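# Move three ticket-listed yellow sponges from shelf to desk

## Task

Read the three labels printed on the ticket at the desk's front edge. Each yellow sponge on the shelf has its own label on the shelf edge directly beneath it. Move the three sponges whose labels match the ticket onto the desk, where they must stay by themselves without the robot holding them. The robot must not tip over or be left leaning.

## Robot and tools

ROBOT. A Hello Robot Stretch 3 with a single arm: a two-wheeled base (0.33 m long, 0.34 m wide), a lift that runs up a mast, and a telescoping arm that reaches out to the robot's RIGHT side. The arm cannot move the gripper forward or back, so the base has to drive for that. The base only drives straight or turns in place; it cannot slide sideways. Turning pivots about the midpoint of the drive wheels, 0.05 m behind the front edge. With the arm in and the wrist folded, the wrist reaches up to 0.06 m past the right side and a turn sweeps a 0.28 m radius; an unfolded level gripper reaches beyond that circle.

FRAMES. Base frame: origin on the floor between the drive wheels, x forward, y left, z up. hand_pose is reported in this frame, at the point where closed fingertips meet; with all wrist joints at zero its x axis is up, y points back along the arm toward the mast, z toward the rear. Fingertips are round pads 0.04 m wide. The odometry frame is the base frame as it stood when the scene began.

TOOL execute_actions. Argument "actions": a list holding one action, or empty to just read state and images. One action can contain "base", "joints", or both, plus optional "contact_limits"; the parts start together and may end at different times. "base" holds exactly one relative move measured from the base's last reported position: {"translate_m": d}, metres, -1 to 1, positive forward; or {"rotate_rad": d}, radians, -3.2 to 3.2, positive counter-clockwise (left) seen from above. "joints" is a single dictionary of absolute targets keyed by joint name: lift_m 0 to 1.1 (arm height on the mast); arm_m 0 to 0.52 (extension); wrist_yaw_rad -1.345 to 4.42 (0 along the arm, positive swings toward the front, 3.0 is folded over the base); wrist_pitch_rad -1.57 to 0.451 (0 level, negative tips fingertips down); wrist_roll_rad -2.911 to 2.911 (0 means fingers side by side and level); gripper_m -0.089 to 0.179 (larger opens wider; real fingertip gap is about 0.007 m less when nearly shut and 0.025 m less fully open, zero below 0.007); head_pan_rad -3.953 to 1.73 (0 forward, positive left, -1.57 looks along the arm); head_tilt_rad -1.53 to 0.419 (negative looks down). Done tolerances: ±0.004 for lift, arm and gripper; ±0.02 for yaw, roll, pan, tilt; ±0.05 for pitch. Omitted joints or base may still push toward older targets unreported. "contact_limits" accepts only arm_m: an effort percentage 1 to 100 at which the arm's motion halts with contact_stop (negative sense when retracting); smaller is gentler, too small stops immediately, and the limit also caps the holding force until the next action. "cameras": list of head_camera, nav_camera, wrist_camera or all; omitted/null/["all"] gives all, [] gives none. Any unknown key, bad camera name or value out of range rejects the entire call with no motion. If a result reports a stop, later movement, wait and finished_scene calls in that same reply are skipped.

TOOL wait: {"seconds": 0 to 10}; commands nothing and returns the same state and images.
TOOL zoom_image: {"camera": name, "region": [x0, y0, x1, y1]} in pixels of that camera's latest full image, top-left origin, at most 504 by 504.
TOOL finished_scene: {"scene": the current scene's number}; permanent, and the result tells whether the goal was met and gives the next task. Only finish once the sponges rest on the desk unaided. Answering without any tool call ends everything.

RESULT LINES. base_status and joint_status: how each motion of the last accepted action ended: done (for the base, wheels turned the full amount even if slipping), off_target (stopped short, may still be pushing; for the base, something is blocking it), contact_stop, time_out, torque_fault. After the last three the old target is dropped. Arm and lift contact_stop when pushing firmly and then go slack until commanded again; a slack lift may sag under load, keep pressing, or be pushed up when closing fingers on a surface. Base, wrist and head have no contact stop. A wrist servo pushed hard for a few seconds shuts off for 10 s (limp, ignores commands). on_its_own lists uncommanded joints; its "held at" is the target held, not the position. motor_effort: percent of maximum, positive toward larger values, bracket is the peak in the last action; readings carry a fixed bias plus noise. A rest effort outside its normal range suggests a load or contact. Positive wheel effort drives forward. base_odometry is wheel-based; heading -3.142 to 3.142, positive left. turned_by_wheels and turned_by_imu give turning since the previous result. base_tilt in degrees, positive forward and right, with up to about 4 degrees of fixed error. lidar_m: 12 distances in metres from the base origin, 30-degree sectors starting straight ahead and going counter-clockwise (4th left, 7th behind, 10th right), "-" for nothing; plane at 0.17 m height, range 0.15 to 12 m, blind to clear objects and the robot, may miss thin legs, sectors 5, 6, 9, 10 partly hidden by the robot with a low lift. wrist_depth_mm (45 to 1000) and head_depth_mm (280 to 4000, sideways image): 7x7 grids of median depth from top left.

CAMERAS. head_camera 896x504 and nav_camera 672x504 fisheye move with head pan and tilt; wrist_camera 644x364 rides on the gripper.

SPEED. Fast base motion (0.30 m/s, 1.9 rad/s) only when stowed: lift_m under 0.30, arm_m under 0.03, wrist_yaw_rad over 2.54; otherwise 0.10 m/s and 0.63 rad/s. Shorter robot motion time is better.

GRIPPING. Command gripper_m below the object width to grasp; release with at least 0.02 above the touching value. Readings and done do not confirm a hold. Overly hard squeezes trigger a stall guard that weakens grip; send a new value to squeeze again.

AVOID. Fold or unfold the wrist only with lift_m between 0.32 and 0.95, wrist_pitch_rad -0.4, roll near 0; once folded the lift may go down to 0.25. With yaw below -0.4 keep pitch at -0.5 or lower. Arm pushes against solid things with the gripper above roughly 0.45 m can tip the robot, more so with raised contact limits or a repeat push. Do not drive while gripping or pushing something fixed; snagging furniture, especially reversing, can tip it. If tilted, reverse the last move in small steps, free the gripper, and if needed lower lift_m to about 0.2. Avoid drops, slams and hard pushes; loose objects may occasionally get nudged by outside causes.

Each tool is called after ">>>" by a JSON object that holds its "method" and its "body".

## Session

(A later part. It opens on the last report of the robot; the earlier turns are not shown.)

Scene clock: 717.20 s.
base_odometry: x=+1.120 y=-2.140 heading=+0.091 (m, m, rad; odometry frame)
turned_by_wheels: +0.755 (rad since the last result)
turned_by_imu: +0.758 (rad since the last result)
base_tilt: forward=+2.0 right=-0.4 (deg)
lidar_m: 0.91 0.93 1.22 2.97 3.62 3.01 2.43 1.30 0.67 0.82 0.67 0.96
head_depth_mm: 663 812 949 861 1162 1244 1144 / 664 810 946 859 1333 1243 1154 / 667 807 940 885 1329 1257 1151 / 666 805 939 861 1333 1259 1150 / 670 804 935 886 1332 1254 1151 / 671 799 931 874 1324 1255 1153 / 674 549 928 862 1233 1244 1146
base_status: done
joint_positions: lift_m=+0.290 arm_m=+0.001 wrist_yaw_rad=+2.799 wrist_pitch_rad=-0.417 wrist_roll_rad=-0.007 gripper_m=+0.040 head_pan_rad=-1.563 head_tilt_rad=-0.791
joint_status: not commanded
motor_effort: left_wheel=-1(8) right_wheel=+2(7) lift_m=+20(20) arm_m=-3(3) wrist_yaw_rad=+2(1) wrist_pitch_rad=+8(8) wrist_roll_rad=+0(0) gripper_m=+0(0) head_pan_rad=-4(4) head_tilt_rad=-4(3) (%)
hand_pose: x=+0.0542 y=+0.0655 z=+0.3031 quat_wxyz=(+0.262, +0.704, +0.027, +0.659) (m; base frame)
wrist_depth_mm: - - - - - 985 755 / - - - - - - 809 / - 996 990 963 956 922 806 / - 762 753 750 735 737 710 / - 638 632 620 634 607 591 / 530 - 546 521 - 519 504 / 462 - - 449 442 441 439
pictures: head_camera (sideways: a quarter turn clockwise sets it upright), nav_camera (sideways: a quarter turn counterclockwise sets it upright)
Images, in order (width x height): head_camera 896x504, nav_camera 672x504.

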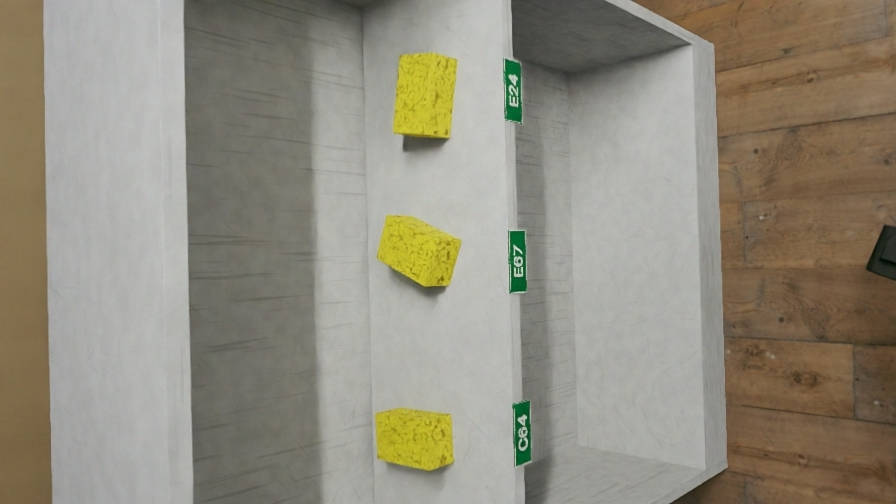

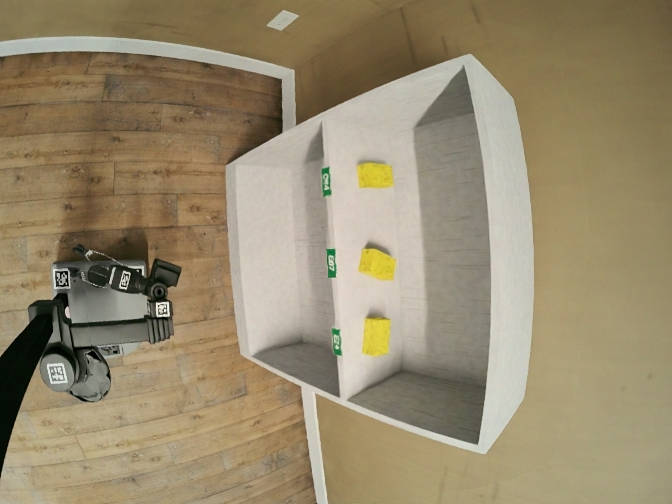

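>>> {"method": "execute_actions", "body": {"actions": [{"joints":{"lift_m":0.55},"base":{"translate_m":0.03}}], "cameras": []}}

>>> {"method": "execute_actions", "body": {"actions": [{"joints":{"wrist_yaw_rad":0.0,"gripper_m":0.15}}], "cameras": []}}

>>> {"method": "execute_actions", "body": {"actions": [{"joints":{"wrist_pitch_rad":0.0,"lift_m":0.57}}]}}

Scene clock: 732.07 s.
base_odometry: x=+1.150 y=-2.138 heading=+0.091 (m, m, rad; odometry frame)
turned_by_wheels: +0.000 (rad since the last result)
turned_by_imu: +0.001 (rad since the last result)
base_tilt: forward=+2.0 right=-0.4 (deg)
lidar_m: 0.88 0.90 1.18 2.87 3.55 3.07 2.45 1.29 0.69 0.82 0.65 0.92
head_depth_mm: 663 810 946 855 1246 1253 1161 / 666 808 940 858 1333 1254 1178 / 665 805 939 881 1338 1251 1191 / 669 800 939 861 1337 1250 - / 670 802 935 887 1334 1260 1171 / 674 548 931 861 1326 1260 1159 / 675 551 929 869 1133 1245 1160
base_status: done
joint_positions: lift_m=+0.550 arm_m=+0.001 wrist_yaw_rad=+2.799 wrist_pitch_rad=-0.417 wrist_roll_rad=-0.007 gripper_m=+0.040 head_pan_rad=-1.563 head_tilt_rad=-0.791
joint_status: all done
motor_effort: left_wheel=-1(7) right_wheel=+2(7) lift_m=+25(27) arm_m=-3(3) wrist_yaw_rad=+1(1) wrist_pitch_rad=+8(8) wrist_roll_rad=+0(0) gripper_m=-1(0) head_pan_rad=-4(3) head_tilt_rad=-3(3) (%)
hand_pose: x=+0.0541 y=+0.0654 z=+0.5628 quat_wxyz=(+0.262, +0.704, +0.027, +0.659) (m; base frame)
wrist_depth_mm: - - - - - 940 744 / - - - - - 972 772 / - - - - - - 788 / - - - - - - 810 / - - - 987 - 962 853 / 864 - 866 822 - 827 803 / 736 - 728 726 721 707 714
pictures: none
No camera images: the call's "cameras" was empty. Leave "cameras" out to get every camera's image.

Scene clock: 734.47 s.
base_odometry: x=+1.150 y=-2.138 heading=+0.091 (m, m, rad; odometry frame)
turned_by_wheels: +0.000 (rad since the last result)
turned_by_imu: +0.000 (rad since the last result)
base_tilt: forward=+2.0 right=-0.4 (deg)
lidar_m: 0.88 0.90 1.18 2.87 3.55 3.07 2.46 1.30 0.69 0.81 0.65 0.92
head_depth_mm: 660 813 949 861 1247 1245 1158 / 664 807 943 857 1328 1250 1177 / 665 806 936 881 1338 1245 - / 668 801 935 859 1336 1257 1134 / 669 803 937 883 1335 1257 1153 / 673 548 928 865 1343 1253 1157 / 676 549 925 867 1134 1251 1149
base_status: not commanded
joint_positions: lift_m=+0.550 arm_m=+0.001 wrist_yaw_rad=+0.002 wrist_pitch_rad=-0.417 wrist_roll_rad=-0.007 gripper_m=+0.150 head_pan_rad=-1.563 head_tilt_rad=-0.791
joint_status: all done
motor_effort: left_wheel=-2(2) right_wheel=+2(2) lift_m=+25(25) arm_m=-3(3) wrist_yaw_rad=-2(2) wrist_pitch_rad=+8(8) wrist_roll_rad=+0(0) gripper_m=+0(85) head_pan_rad=-3(4) head_tilt_rad=-3(3) (%)
hand_pose: x=-0.0211 y=-0.3706 z=+0.5628 quat_wxyz=(+0.695, +0.148, -0.689, -0.146) (m; base frame)
wrist_depth_mm: 275 279 275 281 286 283 288 / 500 565 559 570 585 583 433 / 499 605 613 620 642 624 435 / 504 660 680 692 721 656 437 / 494 688 771 782 789 753 493 / 488 - 723 712 703 683 824 / 721 609 620 615 609 616 708
pictures: none
No camera images: the call's "cameras" was empty. Leave "cameras" out to get every camera's image.

Scene clock: 735.50 s.
base_odometry: x=+1.150 y=-2.138 heading=+0.091 (m, m, rad; odometry frame)
turned_by_wheels: +0.000 (rad since the last result)
turned_by_imu: +0.000 (rad since the last result)
base_tilt: forward=+2.0 right=-0.4 (deg)
lidar_m: 0.88 0.90 1.18 2.86 3.55 3.04 2.45 1.29 0.69 0.81 0.65 0.93
head_depth_mm: 664 812 947 857 1249 1247 1169 / 663 804 944 861 1328 1250 1193 / 668 807 939 883 1337 1248 - / 669 805 935 862 1332 1249 1145 / 671 802 929 885 1324 1253 1150 / 670 548 930 861 1329 1248 1152 / 675 551 928 868 1135 1257 1155
base_status: not commanded
joint_positions: lift_m=+0.570 arm_m=+0.001 wrist_yaw_rad=+0.002 wrist_pitch_rad=-0.026 wrist_roll_rad=-0.007 gripper_m=+0.150 head_pan_rad=-1.563 head_tilt_rad=-0.791
joint_status: all done
motor_effort: left_wheel=-1(2) right_wheel=+2(2) lift_m=+25(26) arm_m=-2(3) wrist_yaw_rad=-1(2) wrist_pitch_rad=+12(12) wrist_roll_rad=+0(0) gripper_m=+0(0) head_pan_rad=-4(4) head_tilt_rad=-3(3) (%)
hand_pose: x=-0.0210 y=-0.4016 z=+0.6779 quat_wxyz=(+0.710, +0.010, -0.704, -0.009) (m; base frame)
wrist_depth_mm: 503 522 531 534 539 543 428 / 506 540 540 559 553 561 432 / 503 555 568 571 579 575 434 / 465 408 491 406 407 397 395 / 325 321 343 325 614 327 402 / 479 - 636 632 647 646 424 / 456 652 642 663 674 655 464
pictures: head_camera (sideways: a quarter turn clockwise sets it upright), nav_camera (sideways: a quarter turn counterclockwise sets it upright), wrist_camera
Images, in order (width x height): head_camera 896x504, nav_camera 672x504, wrist_camera 644x364.

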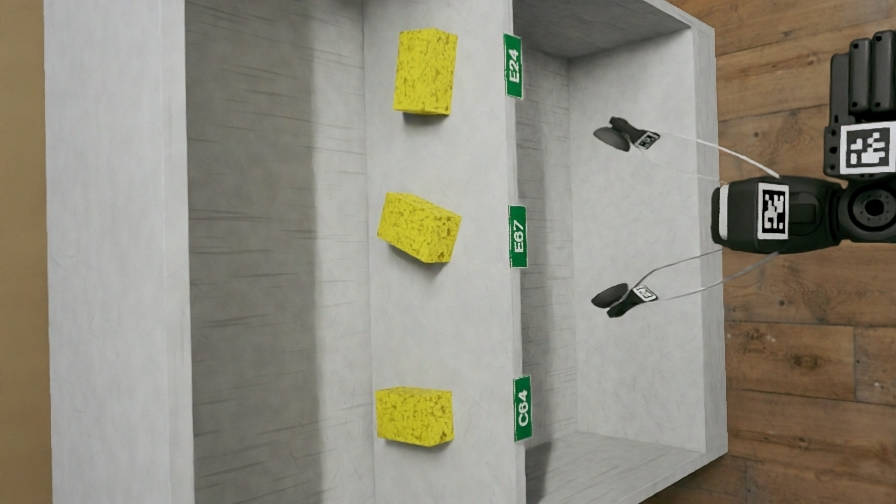

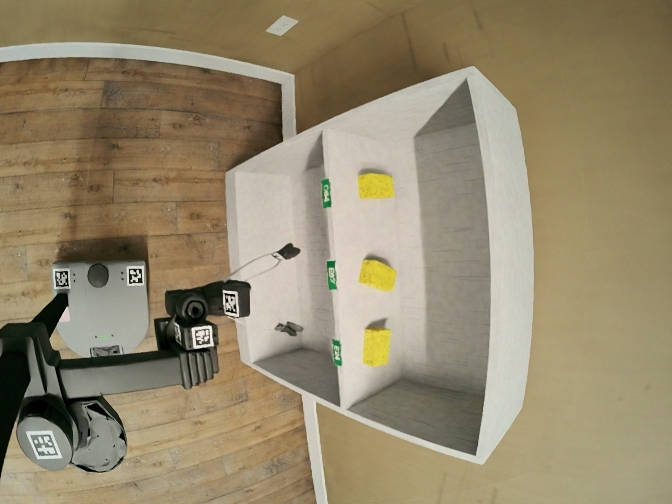

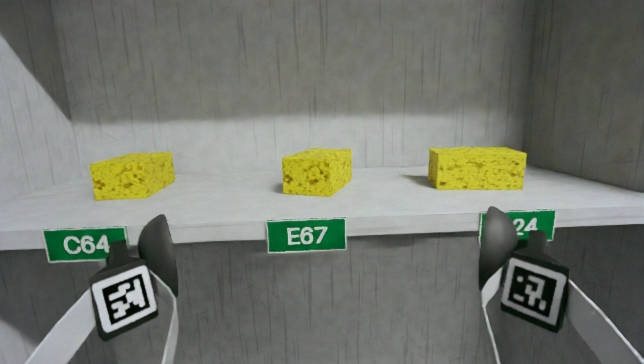

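>>> {"method": "execute_actions", "body": {"actions": [{"joints":{"lift_m":0.61}}], "cameras": []}}

>>> {"method": "execute_actions", "body": {"actions": [{"joints":{"arm_m":0.2,"lift_m":0.595}}], "cameras": ["wrist_camera","head_camera"]}}

Scene clock: 747.47 s.
base_odometry: x=+1.150 y=-2.138 heading=+0.091 (m, m, rad; odometry frame)
turned_by_wheels: +0.000 (rad since the last result)
turned_by_imu: +0.000 (rad since the last result)
base_tilt: forward=+2.0 right=-0.4 (deg)
lidar_m: 0.87 0.90 1.18 2.86 3.56 3.03 2.46 1.29 0.69 0.82 0.65 0.92
head_depth_mm: 664 811 947 861 1252 1247 1184 / 665 809 944 860 1338 1253 1202 / 665 805 937 881 1331 1251 - / 667 802 935 861 1343 1248 1149 / 669 798 934 884 1345 1253 1158 / 672 548 931 862 1339 1244 1160 / 675 549 924 873 1135 1248 1157
base_status: not commanded
joint_positions: lift_m=+0.610 arm_m=+0.001 wrist_yaw_rad=+0.002 wrist_pitch_rad=-0.024 wrist_roll_rad=-0.007 gripper_m=+0.150 head_pan_rad=-1.563 head_tilt_rad=-0.791
joint_status: all done
motor_effort: left_wheel=-3(2) right_wheel=+2(2) lift_m=+25(25) arm_m=-3(3) wrist_yaw_rad=-1(2) wrist_pitch_rad=+11(12) wrist_roll_rad=+0(0) gripper_m=+0(0) head_pan_rad=-4(3) head_tilt_rad=-3(3) (%)
hand_pose: x=-0.0210 y=-0.4016 z=+0.7183 quat_wxyz=(+0.710, +0.009, -0.704, -0.008) (m; base frame)
wrist_depth_mm: 498 519 522 530 539 554 426 / 509 538 544 545 557 561 431 / 509 558 569 567 577 568 432 / 505 568 585 580 589 529 434 / 414 414 401 391 382 404 370 / 328 - 624 633 636 657 422 / 461 648 653 653 659 659 466
pictures: none
No camera images: the call's "cameras" was empty. Leave "cameras" out to get every camera's image.

Scene clock: 750.17 s.
base_odometry: x=+1.150 y=-2.138 heading=+0.091 (m, m, rad; odometry frame)
turned_by_wheels: +0.000 (rad since the last result)
turned_by_imu: +0.000 (rad since the last result)
base_tilt: forward=+2.0 right=-0.4 (deg)
lidar_m: 0.88 0.90 1.18 2.86 3.56 3.05 2.46 1.29 0.69 0.81 0.65 0.93
head_depth_mm: 664 811 945 858 1254 1244 1167 / 664 806 940 861 1315 - 1160 / 667 804 936 882 - 1235 1157 / 667 803 936 860 1335 1250 1148 / 668 799 933 884 1337 1258 1151 / 673 548 928 864 1332 1258 1158 / 674 549 925 873 1140 1256 1162
base_status: not commanded
joint_positions: lift_m=+0.595 arm_m=+0.200 wrist_yaw_rad=+0.001 wrist_pitch_rad=-0.024 wrist_roll_rad=-0.007 gripper_m=+0.150 head_pan_rad=-1.563 head_tilt_rad=-0.791
joint_status: all done
motor_effort: left_wheel=-2(2) right_wheel=+2(2) lift_m=+19(21) arm_m=+3(4) wrist_yaw_rad=+0(1) wrist_pitch_rad=+11(11) wrist_roll_rad=-1(0) gripper_m=+0(0) head_pan_rad=-3(3) head_tilt_rad=-3(3) (%)
hand_pose: x=-0.0213 y=-0.6002 z=+0.7037 quat_wxyz=(+0.710, +0.009, -0.704, -0.008) (m; base frame)
wrist_depth_mm: 336 338 345 348 350 352 358 / 344 350 353 359 361 364 366 / 358 361 363 369 374 382 381 / 371 370 380 381 387 392 393 / 290 379 357 228 338 294 214 / 255 - 236 208 242 226 215 / 206 187 193 190 188 186 182
pictures: head_camera (sideways: a quarter turn clockwise sets it upright), wrist_camera
Images, in order (width x height): head_camera 896x504, wrist_camera 644x364.

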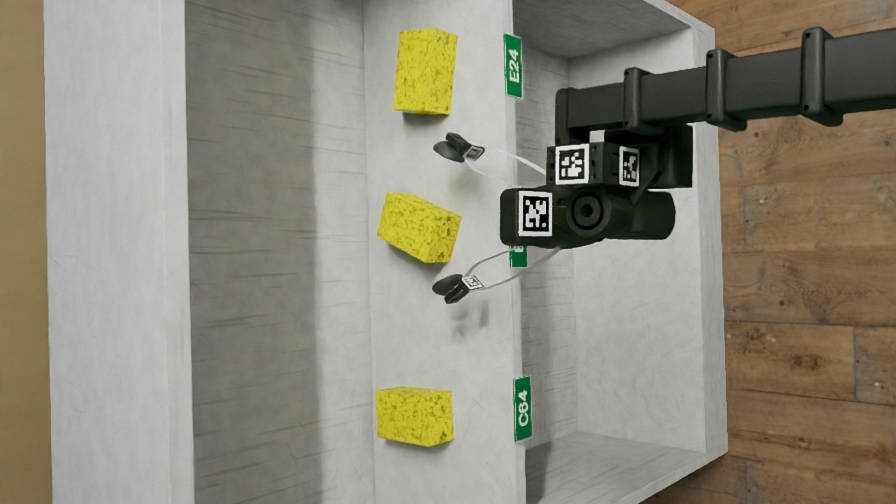

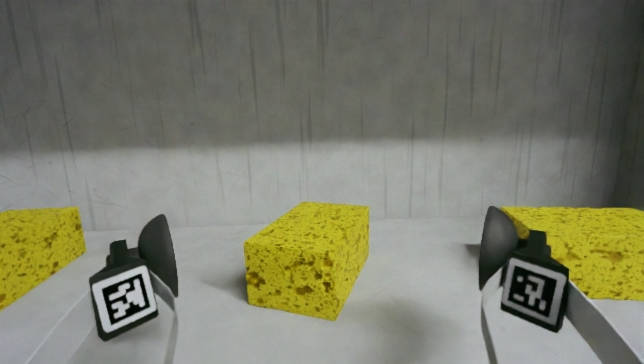

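>>> {"method": "execute_actions", "body": {"actions": [{"joints":{"arm_m":0.265,"lift_m":0.585},"base":{"translate_m":0.012}}], "cameras": ["wrist_camera"]}}

>>> {"method": "execute_actions", "body": {"actions": [{"joints":{"gripper_m":0.031}}], "cameras": ["wrist_camera","head_camera"]}}

Scene clock: 759.33 s.
base_odometry: x=+1.162 y=-2.137 heading=+0.091 (m, m, rad; odometry frame)
turned_by_wheels: +0.000 (rad since the last result)
turned_by_imu: +0.000 (rad since the last result)
base_tilt: forward=+2.0 right=-0.3 (deg)
lidar_m: 0.86 0.89 1.17 2.82 3.57 3.07 2.47 1.29 0.70 0.81 0.65 0.91
head_depth_mm: 663 808 944 858 1293 1242 1154 / 664 809 946 861 1337 - 1142 / 665 804 939 879 - 1247 1154 / 665 801 936 865 1342 1255 1156 / 668 802 934 885 1326 1250 1154 / 671 547 928 866 1337 1262 1156 / 673 548 929 884 1095 1259 1152
base_status: done
joint_positions: lift_m=+0.585 arm_m=+0.265 wrist_yaw_rad=+0.001 wrist_pitch_rad=-0.024 wrist_roll_rad=-0.007 gripper_m=+0.150 head_pan_rad=-1.563 head_tilt_rad=-0.791
joint_status: all done
motor_effort: left_wheel=-1(3) right_wheel=+2(6) lift_m=+20(20) arm_m=+3(1) wrist_yaw_rad=-1(1) wrist_pitch_rad=+11(11) wrist_roll_rad=+0(0) gripper_m=+0(0) head_pan_rad=-4(4) head_tilt_rad=-3(3) (%)
hand_pose: x=-0.0213 y=-0.6652 z=+0.6937 quat_wxyz=(+0.710, +0.009, -0.704, -0.008) (m; base frame)
wrist_depth_mm: 277 279 284 285 291 291 296 / 284 289 291 294 298 301 307 / 293 299 300 306 309 312 316 / 305 306 311 315 322 323 328 / 310 317 317 198 292 331 201 / 237 - 207 141 211 210 178 / - 171 163 139 172 170 162
pictures: wrist_camera
Images, in order (width x height): wrist_camera 644x364.

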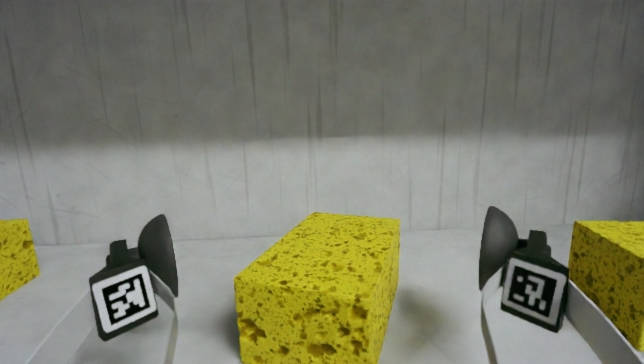

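Scene clock: 761.00 s.
base_odometry: x=+1.162 y=-2.137 heading=+0.091 (m, m, rad; odometry frame)
turned_by_wheels: +0.000 (rad since the last result)
turned_by_imu: +0.000 (rad since the last result)
base_tilt: forward=+2.1 right=-0.3 (deg)
lidar_m: 0.86 0.88 1.17 2.83 3.57 3.06 2.47 1.30 0.70 0.81 0.65 0.91
head_depth_mm: 664 810 951 855 1289 1252 1140 / 663 806 944 865 1325 - 1140 / 666 805 937 882 - 1253 1150 / 668 803 938 863 1335 1248 1151 / 669 800 933 881 1331 1262 1150 / 669 548 929 863 1338 1260 1161 / 674 549 924 888 1096 1256 1157
base_status: not commanded
joint_positions: lift_m=+0.585 arm_m=+0.265 wrist_yaw_rad=+0.001 wrist_pitch_rad=-0.018 wrist_roll_rad=-0.007 gripper_m=+0.032 head_pan_rad=-1.563 head_tilt_rad=-0.791
joint_status: all done
motor_effort: left_wheel=-2(3) right_wheel=+2(2) lift_m=+20(20) arm_m=+2(3) wrist_yaw_rad=-1(0) wrist_pitch_rad=+8(11) wrist_roll_rad=+0(1) gripper_m=-16(87) head_pan_rad=-4(3) head_tilt_rad=-3(3) (%)
hand_pose: x=-0.0213 y=-0.6654 z=+0.6953 quat_wxyz=(+0.710, +0.007, -0.704, -0.006) (m; base frame)
wrist_depth_mm: 276 280 283 284 289 293 296 / 286 286 290 298 299 303 304 / 294 297 298 305 307 312 318 / 303 308 310 313 319 322 325 / 309 313 316 200 319 317 268 / 241 237 150 144 150 224 187 / 184 182 172 146 168 174 167
pictures: head_camera (sideways: a quarter turn clockwise sets it upright), wrist_camera
Images, in order (width x height): head_camera 896x504, wrist_camera 644x364.

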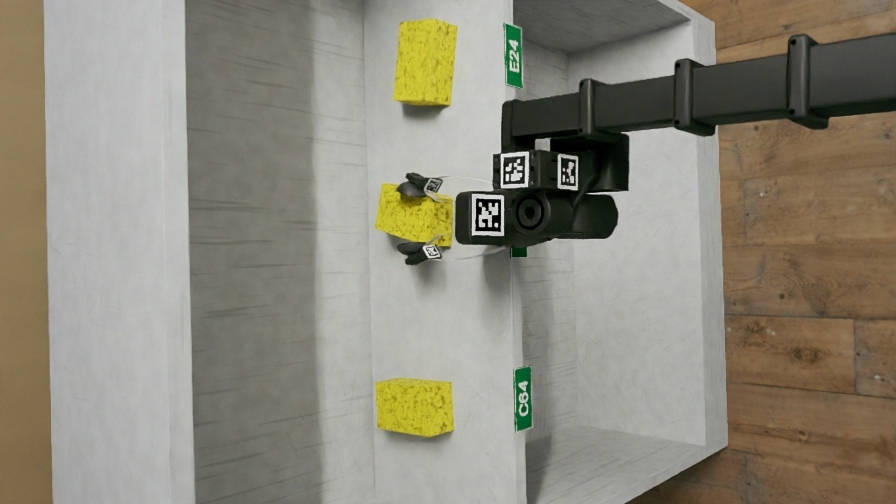

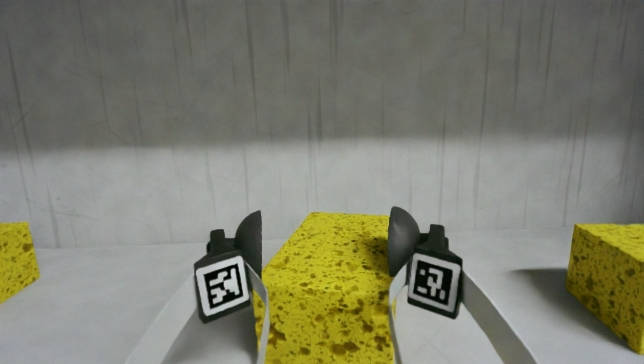

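Gripped. Extract.

>>> {"method": "execute_actions", "body": {"actions": [{"joints":{"lift_m":0.615}}], "cameras": []}}

>>> {"method": "execute_actions", "body": {"actions": [{"joints":{"arm_m":0.0}}], "cameras": ["wrist_camera"]}}

>>> {"method": "execute_actions", "body": {"actions": [{"joints":{"wrist_pitch_rad":-0.4,"head_pan_rad":0,"head_tilt_rad":-0.6}}], "cameras": ["wrist_camera"]}}

>>> {"method": "execute_actions", "body": {"actions": [{"joints":{"wrist_yaw_rad":2.7}}], "cameras": ["wrist_camera","nav_camera"]}}

Scene clock: 770.77 s.
base_odometry: x=+1.162 y=-2.137 heading=+0.091 (m, m, rad; odometry frame)
turned_by_wheels: +0.000 (rad since the last result)
turned_by_imu: +0.000 (rad since the last result)
base_tilt: forward=+2.0 right=-0.4 (deg)
lidar_m: 0.87 0.88 1.17 2.82 3.56 3.07 2.47 1.29 0.70 0.81 0.65 0.91
head_depth_mm: 664 808 947 860 1291 1249 1148 / 664 807 939 869 - 1250 1137 / 665 805 939 885 - 1251 1153 / 667 805 938 861 1330 1255 1150 / 666 799 933 885 1331 1252 1158 / 670 546 925 865 1331 1254 1154 / 673 549 924 882 1095 1259 1153
base_status: not commanded
joint_positions: lift_m=+0.615 arm_m=+0.265 wrist_yaw_rad=+0.001 wrist_pitch_rad=-0.020 wrist_roll_rad=-0.007 gripper_m=+0.032 head_pan_rad=-1.563 head_tilt_rad=-0.791
joint_status: all done
motor_effort: left_wheel=-1(2) right_wheel=+1(2) lift_m=+25(27) arm_m=+2(3) wrist_yaw_rad=-1(1) wrist_pitch_rad=+9(9) wrist_roll_rad=+0(0) gripper_m=-16(16) head_pan_rad=-3(4) head_tilt_rad=-3(3) (%)
hand_pose: x=-0.0213 y=-0.6654 z=+0.7244 quat_wxyz=(+0.710, +0.008, -0.704, -0.007) (m; base frame)
wrist_depth_mm: 276 279 280 283 288 291 294 / 285 288 292 293 299 301 304 / 294 297 302 304 307 311 317 / 303 306 313 316 316 325 326 / 311 318 319 202 323 336 334 / 280 297 151 145 150 280 201 / 228 228 214 146 209 217 187
pictures: none
No camera images: the call's "cameras" was empty. Leave "cameras" out to get every camera's image.

Scene clock: 773.93 s.
base_odometry: x=+1.162 y=-2.137 heading=+0.091 (m, m, rad; odometry frame)
turned_by_wheels: +0.000 (rad since the last result)
turned_by_imu: +0.000 (rad since the last result)
base_tilt: forward=+2.0 right=-0.4 (deg)
lidar_m: 0.86 0.89 1.17 2.83 3.56 3.07 2.47 1.29 0.69 0.81 0.65 0.91
head_depth_mm: 663 807 946 857 1283 1254 1191 / 665 809 940 863 1330 1250 1195 / 668 807 935 882 1052 1251 - / 667 802 938 881 1282 1258 1158 / 669 799 933 885 1335 1250 1157 / 671 546 930 862 1338 1250 1162 / 675 548 926 886 1097 1263 1157
base_status: not commanded
joint_positions: lift_m=+0.615 arm_m=+0.001 wrist_yaw_rad=+0.000 wrist_pitch_rad=-0.021 wrist_roll_rad=-0.007 gripper_m=+0.032 head_pan_rad=-1.563 head_tilt_rad=-0.791
joint_status: all done
motor_effort: left_wheel=+0(2) right_wheel=+1(2) lift_m=+25(25) arm_m=-3(2) wrist_yaw_rad=+0(1) wrist_pitch_rad=+10(10) wrist_roll_rad=+0(0) gripper_m=-15(16) head_pan_rad=-3(3) head_tilt_rad=-3(3) (%)
hand_pose: x=-0.0214 y=-0.4017 z=+0.7241 quat_wxyz=(+0.710, +0.008, -0.704, -0.008) (m; base frame)
wrist_depth_mm: 498 517 528 534 535 546 440 / 491 542 537 547 560 568 442 / 486 558 555 564 574 577 452 / 485 565 575 586 585 551 448 / 430 413 452 201 424 393 386 / 341 329 150 145 150 459 432 / 477 624 647 146 658 641 457
pictures: wrist_camera
Images, in order (width x height): wrist_camera 644x364.

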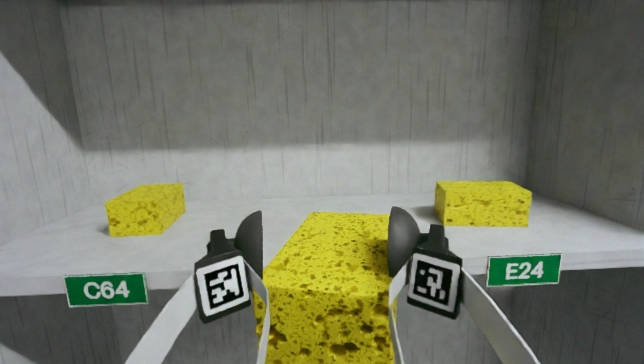

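Scene clock: 775.23 s.
base_odometry: x=+1.162 y=-2.137 heading=+0.091 (m, m, rad; odometry frame)
turned_by_wheels: +0.000 (rad since the last result)
turned_by_imu: +0.000 (rad since the last result)
base_tilt: forward=+2.0 right=-0.4 (deg)
lidar_m: 0.86 0.89 1.17 2.83 3.57 3.06 2.47 1.30 0.70 0.82 0.65 0.91
head_depth_mm: 717 801 896 1021 1189 1387 1237 / 716 797 893 1020 1181 1377 1231 / 717 791 891 1009 1168 1362 1241 / 712 788 887 1005 1165 1357 1239 / 710 788 880 1002 1152 1356 1241 / 710 783 877 995 1150 1356 1239 / 705 778 871 842 1151 1341 1234
base_status: not commanded
joint_positions: lift_m=+0.615 arm_m=+0.001 wrist_yaw_rad=+0.000 wrist_pitch_rad=-0.416 wrist_roll_rad=-0.007 gripper_m=+0.032 head_pan_rad=-0.007 head_tilt_rad=-0.606
joint_status: all done
motor_effort: left_wheel=-1(2) right_wheel=+2(2) lift_m=+25(25) arm_m=-3(3) wrist_yaw_rad=+0(0) wrist_pitch_rad=+8(9) wrist_roll_rad=+0(0) gripper_m=-16(15) head_pan_rad=+4(54) head_tilt_rad=+2(13) (%)
hand_pose: x=-0.0215 y=-0.3707 z=+0.6280 quat_wxyz=(+0.694, +0.147, -0.689, -0.146) (m; base frame)
wrist_depth_mm: 471 422 509 515 524 365 425 / 363 355 346 339 330 325 343 / 434 596 614 620 636 623 448 / 478 655 675 693 698 690 456 / 477 723 764 202 750 678 508 / 481 708 151 145 150 640 829 / 776 638 674 147 669 646 783
pictures: wrist_camera
Images, in order (width x height): wrist_camera 644x364.

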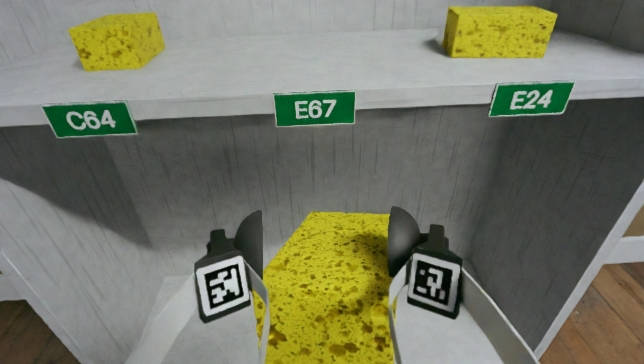

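Scene clock: 777.57 s.
base_odometry: x=+1.162 y=-2.137 heading=+0.091 (m, m, rad; odometry frame)
turned_by_wheels: +0.000 (rad since the last result)
turned_by_imu: +0.000 (rad since the last result)
base_tilt: forward=+2.0 right=-0.4 (deg)
lidar_m: 0.87 0.89 1.17 2.82 3.55 3.07 2.47 1.29 0.70 0.81 0.65 0.91
head_depth_mm: 719 798 898 1022 1188 1380 1237 / 718 793 891 1017 1187 1369 1236 / 714 794 889 1015 1175 1362 1242 / 712 789 885 1009 1164 1355 1232 / 709 785 881 996 1166 1352 1235 / 707 785 881 993 1149 1356 1237 / 703 779 873 840 1140 1346 1245
base_status: not commanded
joint_positions: lift_m=+0.615 arm_m=+0.001 wrist_yaw_rad=+2.698 wrist_pitch_rad=-0.416 wrist_roll_rad=-0.007 gripper_m=+0.032 head_pan_rad=-0.007 head_tilt_rad=-0.606
joint_status: all done
motor_effort: left_wheel=-2(2) right_wheel=+2(1) lift_m=+25(25) arm_m=-3(3) wrist_yaw_rad=+3(3) wrist_pitch_rad=+7(7) wrist_roll_rad=+0(0) gripper_m=-16(15) head_pan_rad=+3(5) head_tilt_rad=+2(2) (%)
hand_pose: x=+0.0751 y=+0.0569 z=+0.6280 quat_wxyz=(+0.295, +0.705, -0.008, +0.645) (m; base frame)
wrist_depth_mm: - - - - - 851 681 / - - - - - 873 705 / - - - - - 948 725 / - - - - - 980 760 / - - - 201 - 993 807 / - 921 150 146 151 930 830 / - - 781 147 762 777 769
pictures: nav_camera (sideways: a quarter turn counterclockwise sets it upright), wrist_camera
Images, in order (width x height): nav_camera 672x504, wrist_camera 644x364.

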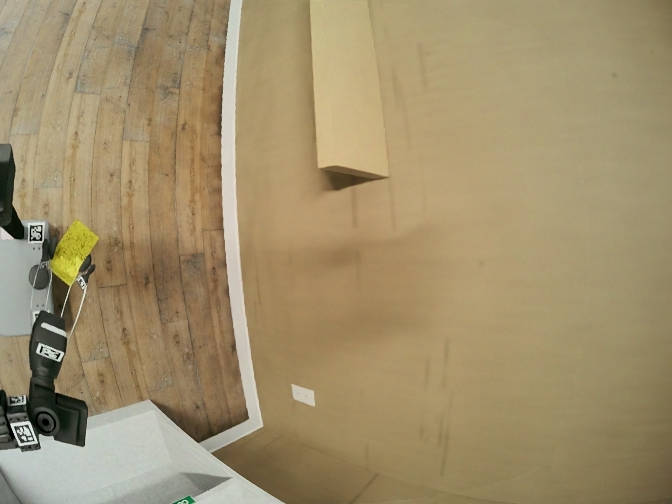

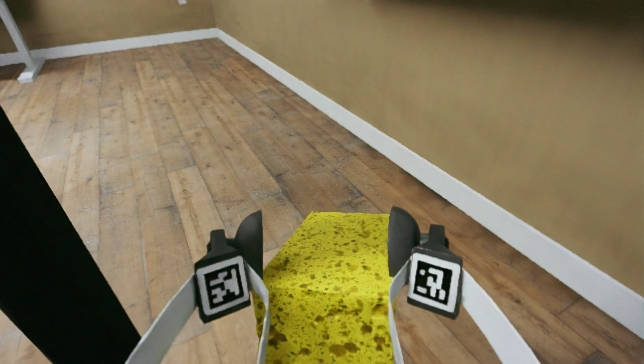

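>>> {"method": "execute_actions", "body": {"actions": [{"joints":{"lift_m":0.29},"base":{"rotate_rad":2.05}}], "cameras": []}}

>>> {"method": "execute_actions", "body": {"actions": [{"base":{"translate_m":1.0}}], "cameras": []}}

>>> {"method": "execute_actions", "body": {"actions": [{"base":{"translate_m":1.0}}], "cameras": ["nav_camera","head_camera","wrist_camera"]}}

Scene clock: 794.33 s.
base_odometry: x=+1.162 y=-2.137 heading=+2.140 (m, m, rad; odometry frame)
turned_by_wheels: +2.050 (rad since the last result)
turned_by_imu: +2.063 (rad since the last result)
base_tilt: forward=+2.0 right=-0.4 (deg)
lidar_m: 3.50 3.10 2.47 1.35 0.87 0.81 0.65 0.92 0.86 0.88 1.14 2.54
head_depth_mm: 3294 3772 3020 2221 1770 1451 1233 / 3395 3732 3001 2212 1751 1454 1243 / 3544 3750 3036 2217 1759 1455 1240 / 3640 - 3031 2250 1751 1453 1242 / 3863 - 3029 2203 1770 1459 1239 / - - 2997 2244 1762 1461 1236 / 3703 3878 3032 2210 1769 1447 1232
base_status: done
joint_positions: lift_m=+0.290 arm_m=+0.001 wrist_yaw_rad=+2.698 wrist_pitch_rad=-0.417 wrist_roll_rad=-0.007 gripper_m=+0.032 head_pan_rad=-0.007 head_tilt_rad=-0.606
joint_status: all done
motor_effort: left_wheel=-2(8) right_wheel=+2(8) lift_m=+20(22) arm_m=-3(3) wrist_yaw_rad=+2(3) wrist_pitch_rad=+8(8) wrist_roll_rad=+0(0) gripper_m=-16(16) head_pan_rad=+4(4) head_tilt_rad=+2(2) (%)
hand_pose: x=+0.0750 y=+0.0567 z=+0.3030 quat_wxyz=(+0.295, +0.705, -0.008, +0.645) (m; base frame)
wrist_depth_mm: - - - - - - - / - - - - - - - / 991 981 986 958 937 933 907 / 798 760 738 770 746 728 716 / - 628 639 202 637 605 596 / - 528 151 145 150 505 491 / - - - 147 432 443 433
pictures: none
No camera images: the call's "cameras" was empty. Leave "cameras" out to get every camera's image.

Scene clock: 799.27 s.
base_odometry: x=+0.623 y=-1.294 heading=+2.140 (m, m, rad; odometry frame)
turned_by_wheels: +0.000 (rad since the last result)
turned_by_imu: +0.006 (rad since the last result)
base_tilt: forward=+2.0 right=-0.3 (deg)
lidar_m: 2.75 2.64 2.48 2.23 1.89 1.72 1.65 1.38 1.29 1.31 1.70 2.57
head_depth_mm: 2552 2470 2873 2202 1768 1451 1235 / 2675 2641 2867 2223 1759 1448 1239 / 2778 2630 2862 2221 1763 1446 1242 / 2892 3272 3007 2217 1765 1460 1246 / 3034 2996 3025 2238 1751 1459 1242 / 3220 3566 3038 2221 1754 1455 1242 / 3178 3304 3043 2212 1756 1463 1237
base_status: done
joint_positions: lift_m=+0.290 arm_m=+0.001 wrist_yaw_rad=+2.699 wrist_pitch_rad=-0.418 wrist_roll_rad=-0.007 gripper_m=+0.032 head_pan_rad=-0.007 head_tilt_rad=-0.605
joint_status: not commanded
motor_effort: left_wheel=-2(5) right_wheel=+2(9) lift_m=+20(20) arm_m=-3(3) wrist_yaw_rad=+1(1) wrist_pitch_rad=+8(8) wrist_roll_rad=+0(0) gripper_m=-15(15) head_pan_rad=+4(4) head_tilt_rad=+2(2) (%)
hand_pose: x=+0.0749 y=+0.0567 z=+0.3029 quat_wxyz=(+0.295, +0.705, -0.008, +0.645) (m; base frame)
wrist_depth_mm: - - - - - - - / - - - - - - - / - 988 990 950 937 941 931 / 796 760 765 763 741 724 719 / - 627 638 201 624 597 592 / - 529 150 145 150 504 506 / - - - 146 431 442 438
pictures: none
No camera images: the call's "cameras" was empty. Leave "cameras" out to get every camera's image.

Scene clock: 804.20 s.
base_odometry: x=+0.084 y=-0.452 heading=+2.140 (m, m, rad; odometry frame)
turned_by_wheels: +0.000 (rad since the last result)
turned_by_imu: +0.006 (rad since the last result)
base_tilt: forward=+2.0 right=-0.3 (deg)
lidar_m: 1.50 2.16 2.04 2.09 2.52 2.41 2.66 1.83 1.72 1.76 2.23 1.65
head_depth_mm: 1762 1864 1557 2194 1771 1449 1232 / 1854 1939 1562 2152 1754 1450 1236 / 1919 2002 1854 2142 1758 1456 1243 / 2001 2072 2492 2236 1768 1456 1236 / 2087 2045 2267 2207 1759 1452 1241 / 2223 2406 2733 2217 1756 1452 1237 / 2332 2589 2819 2207 1754 1457 1239
base_status: done
joint_positions: lift_m=+0.290 arm_m=+0.001 wrist_yaw_rad=+2.699 wrist_pitch_rad=-0.418 wrist_roll_rad=-0.007 gripper_m=+0.032 head_pan_rad=-0.007 head_tilt_rad=-0.605
joint_status: not commanded
motor_effort: left_wheel=-2(6) right_wheel=+2(8) lift_m=+20(20) arm_m=-3(3) wrist_yaw_rad=+1(1) wrist_pitch_rad=+8(8) wrist_roll_rad=+0(0) gripper_m=-16(15) head_pan_rad=+3(4) head_tilt_rad=+1(2) (%)
hand_pose: x=+0.0749 y=+0.0567 z=+0.3029 quat_wxyz=(+0.295, +0.705, -0.008, +0.645) (m; base frame)
wrist_depth_mm: - - - - - - - / - - - - - - - / - - 971 967 942 943 920 / 777 775 756 746 733 733 711 / - 622 633 201 626 604 585 / - 531 151 146 150 508 508 / - - - 146 433 444 438
pictures: head_camera (sideways: a quarter turn clockwise sets it upright), nav_camera (sideways: a quarter turn counterclockwise sets it upright), wrist_camera
Images, in order (width x height): head_camera 896x504, nav_camera 672x504, wrist_camera 644x364.

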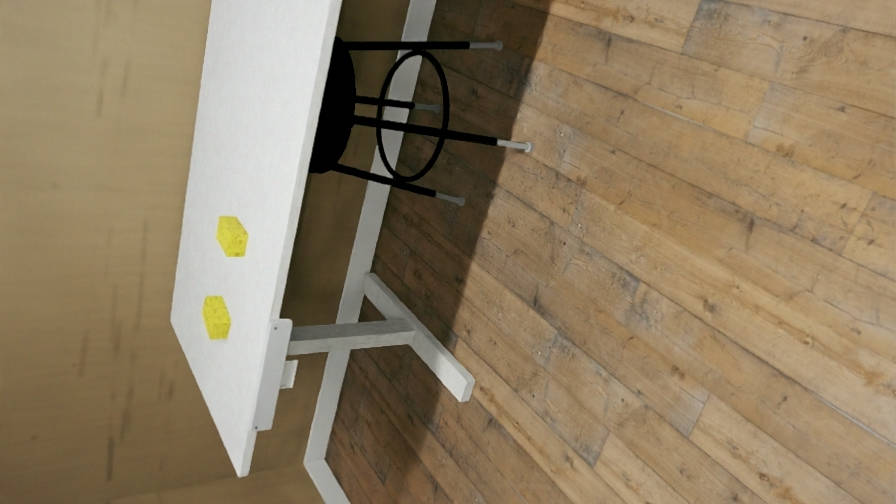

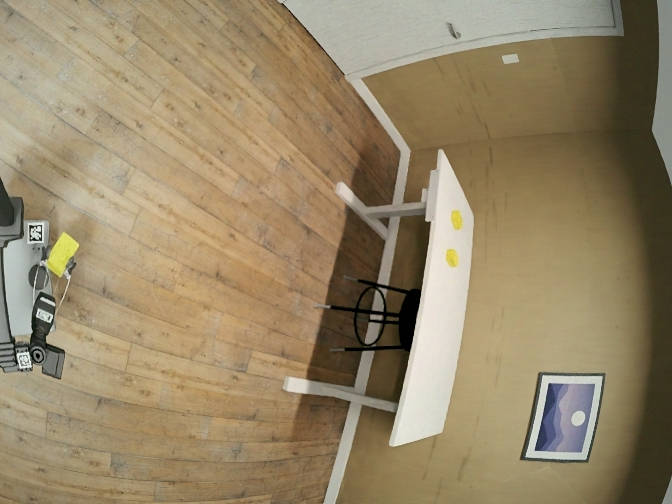

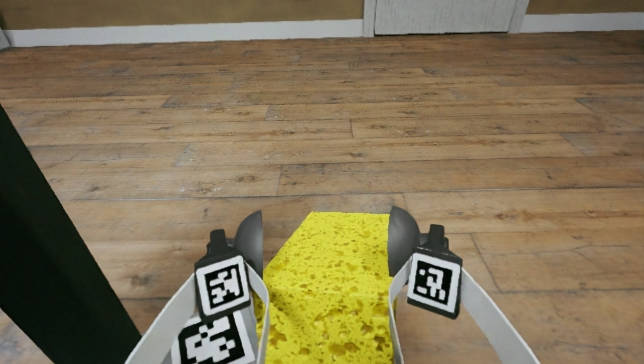

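>>> {"method": "execute_actions", "body": {"actions": [{"base":{"translate_m":0.76}}], "cameras": []}}

>>> {"method": "execute_actions", "body": {"actions": [{"base":{"rotate_rad":1.07},"joints":{"head_pan_rad":-1.57,"head_tilt_rad":-0.75}}], "cameras": []}}

>>> {"method": "execute_actions", "body": {"actions": [{"joints":{"lift_m":0.73}}], "cameras": []}}

>>> {"method": "execute_actions", "body": {"actions": [{"joints":{"wrist_yaw_rad":0.0}}], "cameras": []}}

>>> {"method": "execute_actions", "body": {"actions": [{"joints":{"wrist_pitch_rad":0.0}}]}}

Scene clock: 821.77 s.
base_odometry: x=-0.326 y=+0.188 heading=+2.140 (m, m, rad; odometry frame)
turned_by_wheels: +0.000 (rad since the last result)
turned_by_imu: +0.005 (rad since the last result)
base_tilt: forward=+2.0 right=-0.3 (deg)
lidar_m: 1.00 1.82 1.69 1.73 2.28 3.08 3.16 2.18 2.05 2.09 1.05 0.76
head_depth_mm: 1174 1268 1321 978 824 1389 1238 / 1218 1337 1327 979 853 1421 1246 / 1275 1400 1324 979 1611 1464 1240 / 1330 1481 1325 975 1711 1451 1242 / 1404 1541 1323 978 1724 1458 1237 / 1473 1646 1337 978 1664 1459 1234 / 1540 1762 1327 1030 1753 1453 1240
base_status: done
joint_positions: lift_m=+0.290 arm_m=+0.001 wrist_yaw_rad=+2.699 wrist_pitch_rad=-0.418 wrist_roll_rad=-0.007 gripper_m=+0.032 head_pan_rad=-0.007 head_tilt_rad=-0.605
joint_status: not commanded
motor_effort: left_wheel=-2(5) right_wheel=+2(8) lift_m=+20(20) arm_m=-3(3) wrist_yaw_rad=+2(2) wrist_pitch_rad=+8(8) wrist_roll_rad=+0(0) gripper_m=-16(16) head_pan_rad=+4(4) head_tilt_rad=+2(2) (%)
hand_pose: x=+0.0749 y=+0.0567 z=+0.3028 quat_wxyz=(+0.295, +0.705, -0.007, +0.645) (m; base frame)
wrist_depth_mm: - - - - - - - / - - - - - - - / - - 971 977 947 931 884 / 797 774 756 740 750 724 717 / - 627 640 201 622 609 598 / - 528 150 146 150 505 502 / - - - 147 437 445 433
pictures: none
No camera images: the call's "cameras" was empty. Leave "cameras" out to get every camera's image.

Scene clock: 823.80 s.
base_odometry: x=-0.326 y=+0.188 heading=-3.073 (m, m, rad; odometry frame)
turned_by_wheels: +1.070 (rad since the last result)
turned_by_imu: +1.075 (rad since the last result)
base_tilt: forward=+2.0 right=-0.4 (deg)
lidar_m: 1.70 1.73 2.34 3.08 3.07 2.15 2.05 2.10 1.05 0.76 1.00 1.81
head_depth_mm: 1232 1322 1021 893 1514 1325 1163 / 1220 1317 1020 869 1558 1336 1171 / 1222 1311 1021 867 1554 1340 1172 / 1214 1309 1023 869 1528 1334 1172 / 1215 1314 1020 871 1567 1343 1177 / 1227 1321 1021 872 1562 1331 1178 / 1225 1309 1028 873 1565 1343 1164
base_status: done
joint_positions: lift_m=+0.290 arm_m=+0.001 wrist_yaw_rad=+2.699 wrist_pitch_rad=-0.418 wrist_roll_rad=-0.007 gripper_m=+0.032 head_pan_rad=-1.563 head_tilt_rad=-0.741
joint_status: all done
motor_effort: left_wheel=-1(8) right_wheel=+2(9) lift_m=+20(20) arm_m=-3(3) wrist_yaw_rad=+2(2) wrist_pitch_rad=+9(8) wrist_roll_rad=+0(0) gripper_m=-16(16) head_pan_rad=-4(51) head_tilt_rad=-3(13) (%)
hand_pose: x=+0.0749 y=+0.0567 z=+0.3028 quat_wxyz=(+0.295, +0.705, -0.007, +0.645) (m; base frame)
wrist_depth_mm: - - - - - - - / - - - - - - - / - - 966 951 959 938 919 / 790 757 772 742 724 724 722 / - 625 654 202 621 594 584 / - 529 151 145 150 509 505 / - - - 146 431 444 438
pictures: none
No camera images: the call's "cameras" was empty. Leave "cameras" out to get every camera's image.

Scene clock: 828.63 s.
base_odometry: x=-0.326 y=+0.188 heading=-3.073 (m, m, rad; odometry frame)
turned_by_wheels: +0.000 (rad since the last result)
turned_by_imu: +0.001 (rad since the last result)
base_tilt: forward=+2.0 right=-0.3 (deg)
lidar_m: 1.70 1.73 2.34 3.08 3.07 2.16 2.05 2.10 1.05 0.76 1.00 1.80
head_depth_mm: 1232 1333 1021 893 1519 1321 - / 1230 1328 1024 868 1559 1343 - / 1227 1316 1022 871 1567 1337 - / 1223 1315 1026 874 1520 1365 - / 1228 1313 1020 873 1559 1341 1173 / 1221 1309 1025 869 1568 1345 1174 / 1214 1312 1028 872 1569 1339 1164
base_status: not commanded
joint_positions: lift_m=+0.730 arm_m=+0.001 wrist_yaw_rad=+2.699 wrist_pitch_rad=-0.418 wrist_roll_rad=-0.007 gripper_m=+0.032 head_pan_rad=-1.563 head_tilt_rad=-0.741
joint_status: all done
motor_effort: left_wheel=-2(1) right_wheel=+2(2) lift_m=+25(24) arm_m=-3(3) wrist_yaw_rad=+1(1) wrist_pitch_rad=+8(8) wrist_roll_rad=+0(0) gripper_m=-16(16) head_pan_rad=-4(4) head_tilt_rad=-3(3) (%)
hand_pose: x=+0.0749 y=+0.0567 z=+0.7425 quat_wxyz=(+0.295, +0.705, -0.007, +0.645) (m; base frame)
wrist_depth_mm: - - - - - - - / - - - - - - - / - - - - - - - / - - - - - - - / - - - 201 - - - / - - 151 145 151 - - / - - 878 147 878 896 892
pictures: none
No camera images: the call's "cameras" was empty. Leave "cameras" out to get every camera's image.

Scene clock: 830.97 s.
base_odometry: x=-0.326 y=+0.188 heading=-3.073 (m, m, rad; odometry frame)
turned_by_wheels: +0.000 (rad since the last result)
turned_by_imu: +0.000 (rad since the last result)
base_tilt: forward=+2.0 right=-0.4 (deg)
lidar_m: 1.69 1.73 2.34 3.08 3.06 2.16 2.05 2.09 1.05 0.76 1.00 1.80
head_depth_mm: 1230 1321 1021 897 1511 1325 - / 1228 1318 1019 866 1555 1337 - / 1231 1319 1023 869 1550 1274 - / 1228 1320 1026 873 1537 1312 1165 / 1223 1310 1025 871 1572 1334 1173 / 1221 1310 1025 871 1561 1342 1177 / 1211 1304 1024 872 1564 1341 1172
base_status: not commanded
joint_positions: lift_m=+0.730 arm_m=+0.001 wrist_yaw_rad=+0.002 wrist_pitch_rad=-0.418 wrist_roll_rad=-0.007 gripper_m=+0.032 head_pan_rad=-1.563 head_tilt_rad=-0.741
joint_status: all done
motor_effort: left_wheel=-1(2) right_wheel=+2(2) lift_m=+25(25) arm_m=-3(3) wrist_yaw_rad=-2(4) wrist_pitch_rad=+8(8) wrist_roll_rad=+0(0) gripper_m=-16(16) head_pan_rad=-3(4) head_tilt_rad=-3(3) (%)
hand_pose: x=-0.0211 y=-0.3704 z=+0.7425 quat_wxyz=(+0.694, +0.148, -0.689, -0.146) (m; base frame)
wrist_depth_mm: 886 846 804 759 738 720 - / 497 481 473 462 449 438 434 / 399 - 659 702 - - - / - - - - - - - / - - - 201 - - - / - - 150 145 150 - - / 919 949 904 146 880 907 886
pictures: none
No camera images: the call's "cameras" was empty. Leave "cameras" out to get every camera's image.

Scene clock: 832.00 s.
base_odometry: x=-0.326 y=+0.188 heading=-3.073 (m, m, rad; odometry frame)
turned_by_wheels: +0.000 (rad since the last result)
turned_by_imu: +0.000 (rad since the last result)
base_tilt: forward=+2.0 right=-0.3 (deg)
lidar_m: 1.70 1.73 2.33 3.09 3.08 2.16 2.05 2.09 1.05 0.76 1.00 1.80
head_depth_mm: 1231 1322 1023 893 1517 1336 - / 1231 1322 1023 868 1568 1338 - / 1225 1314 1023 840 590 1396 - / 1227 1321 1024 870 1272 1348 1169 / 1230 1315 1024 870 1566 1327 1171 / 1223 1307 1028 871 1563 1336 1178 / 1217 1302 1029 875 1562 1339 1177
base_status: not commanded
joint_positions: lift_m=+0.730 arm_m=+0.001 wrist_yaw_rad=+0.002 wrist_pitch_rad=-0.028 wrist_roll_rad=-0.007 gripper_m=+0.032 head_pan_rad=-1.563 head_tilt_rad=-0.741
joint_status: all done
motor_effort: left_wheel=-2(1) right_wheel=+2(2) lift_m=+25(25) arm_m=-3(3) wrist_yaw_rad=-3(2) wrist_pitch_rad=+13(12) wrist_roll_rad=+0(0) gripper_m=-16(16) head_pan_rad=-3(3) head_tilt_rad=-3(3) (%)
hand_pose: x=-0.0210 y=-0.4015 z=+0.8374 quat_wxyz=(+0.710, +0.011, -0.704, -0.009) (m; base frame)
wrist_depth_mm: - - - - - - - / - - - - - - - / - - - - - - - / 984 912 892 842 826 815 - / 547 526 561 201 531 484 472 / 429 415 151 145 151 - - / - - - 147 - - -
pictures: head_camera (sideways: a quarter turn clockwise sets it upright), nav_camera (sideways: a quarter turn counterclockwise sets it upright), wrist_camera
Images, in order (width x height): head_camera 896x504, nav_camera 672x504, wrist_camera 644x364.

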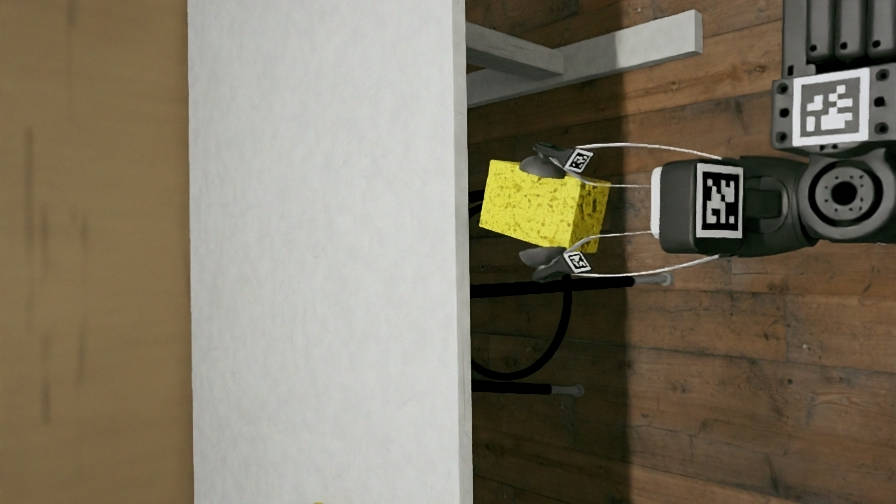

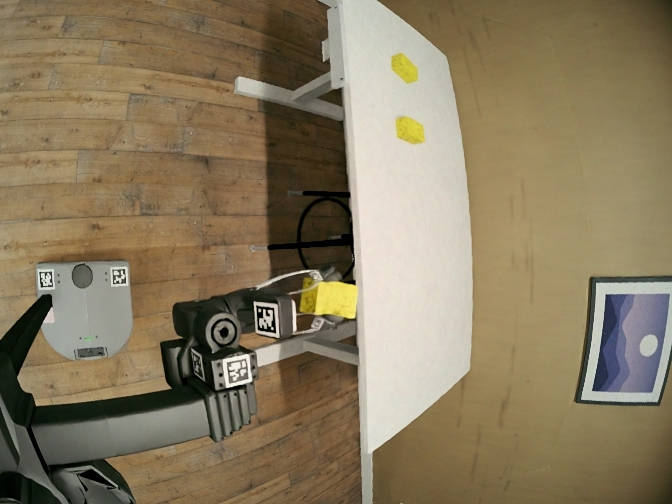

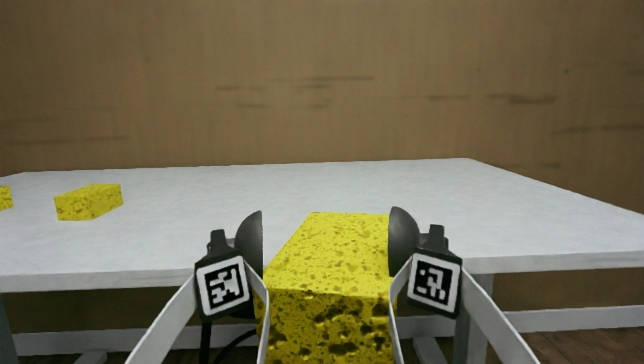

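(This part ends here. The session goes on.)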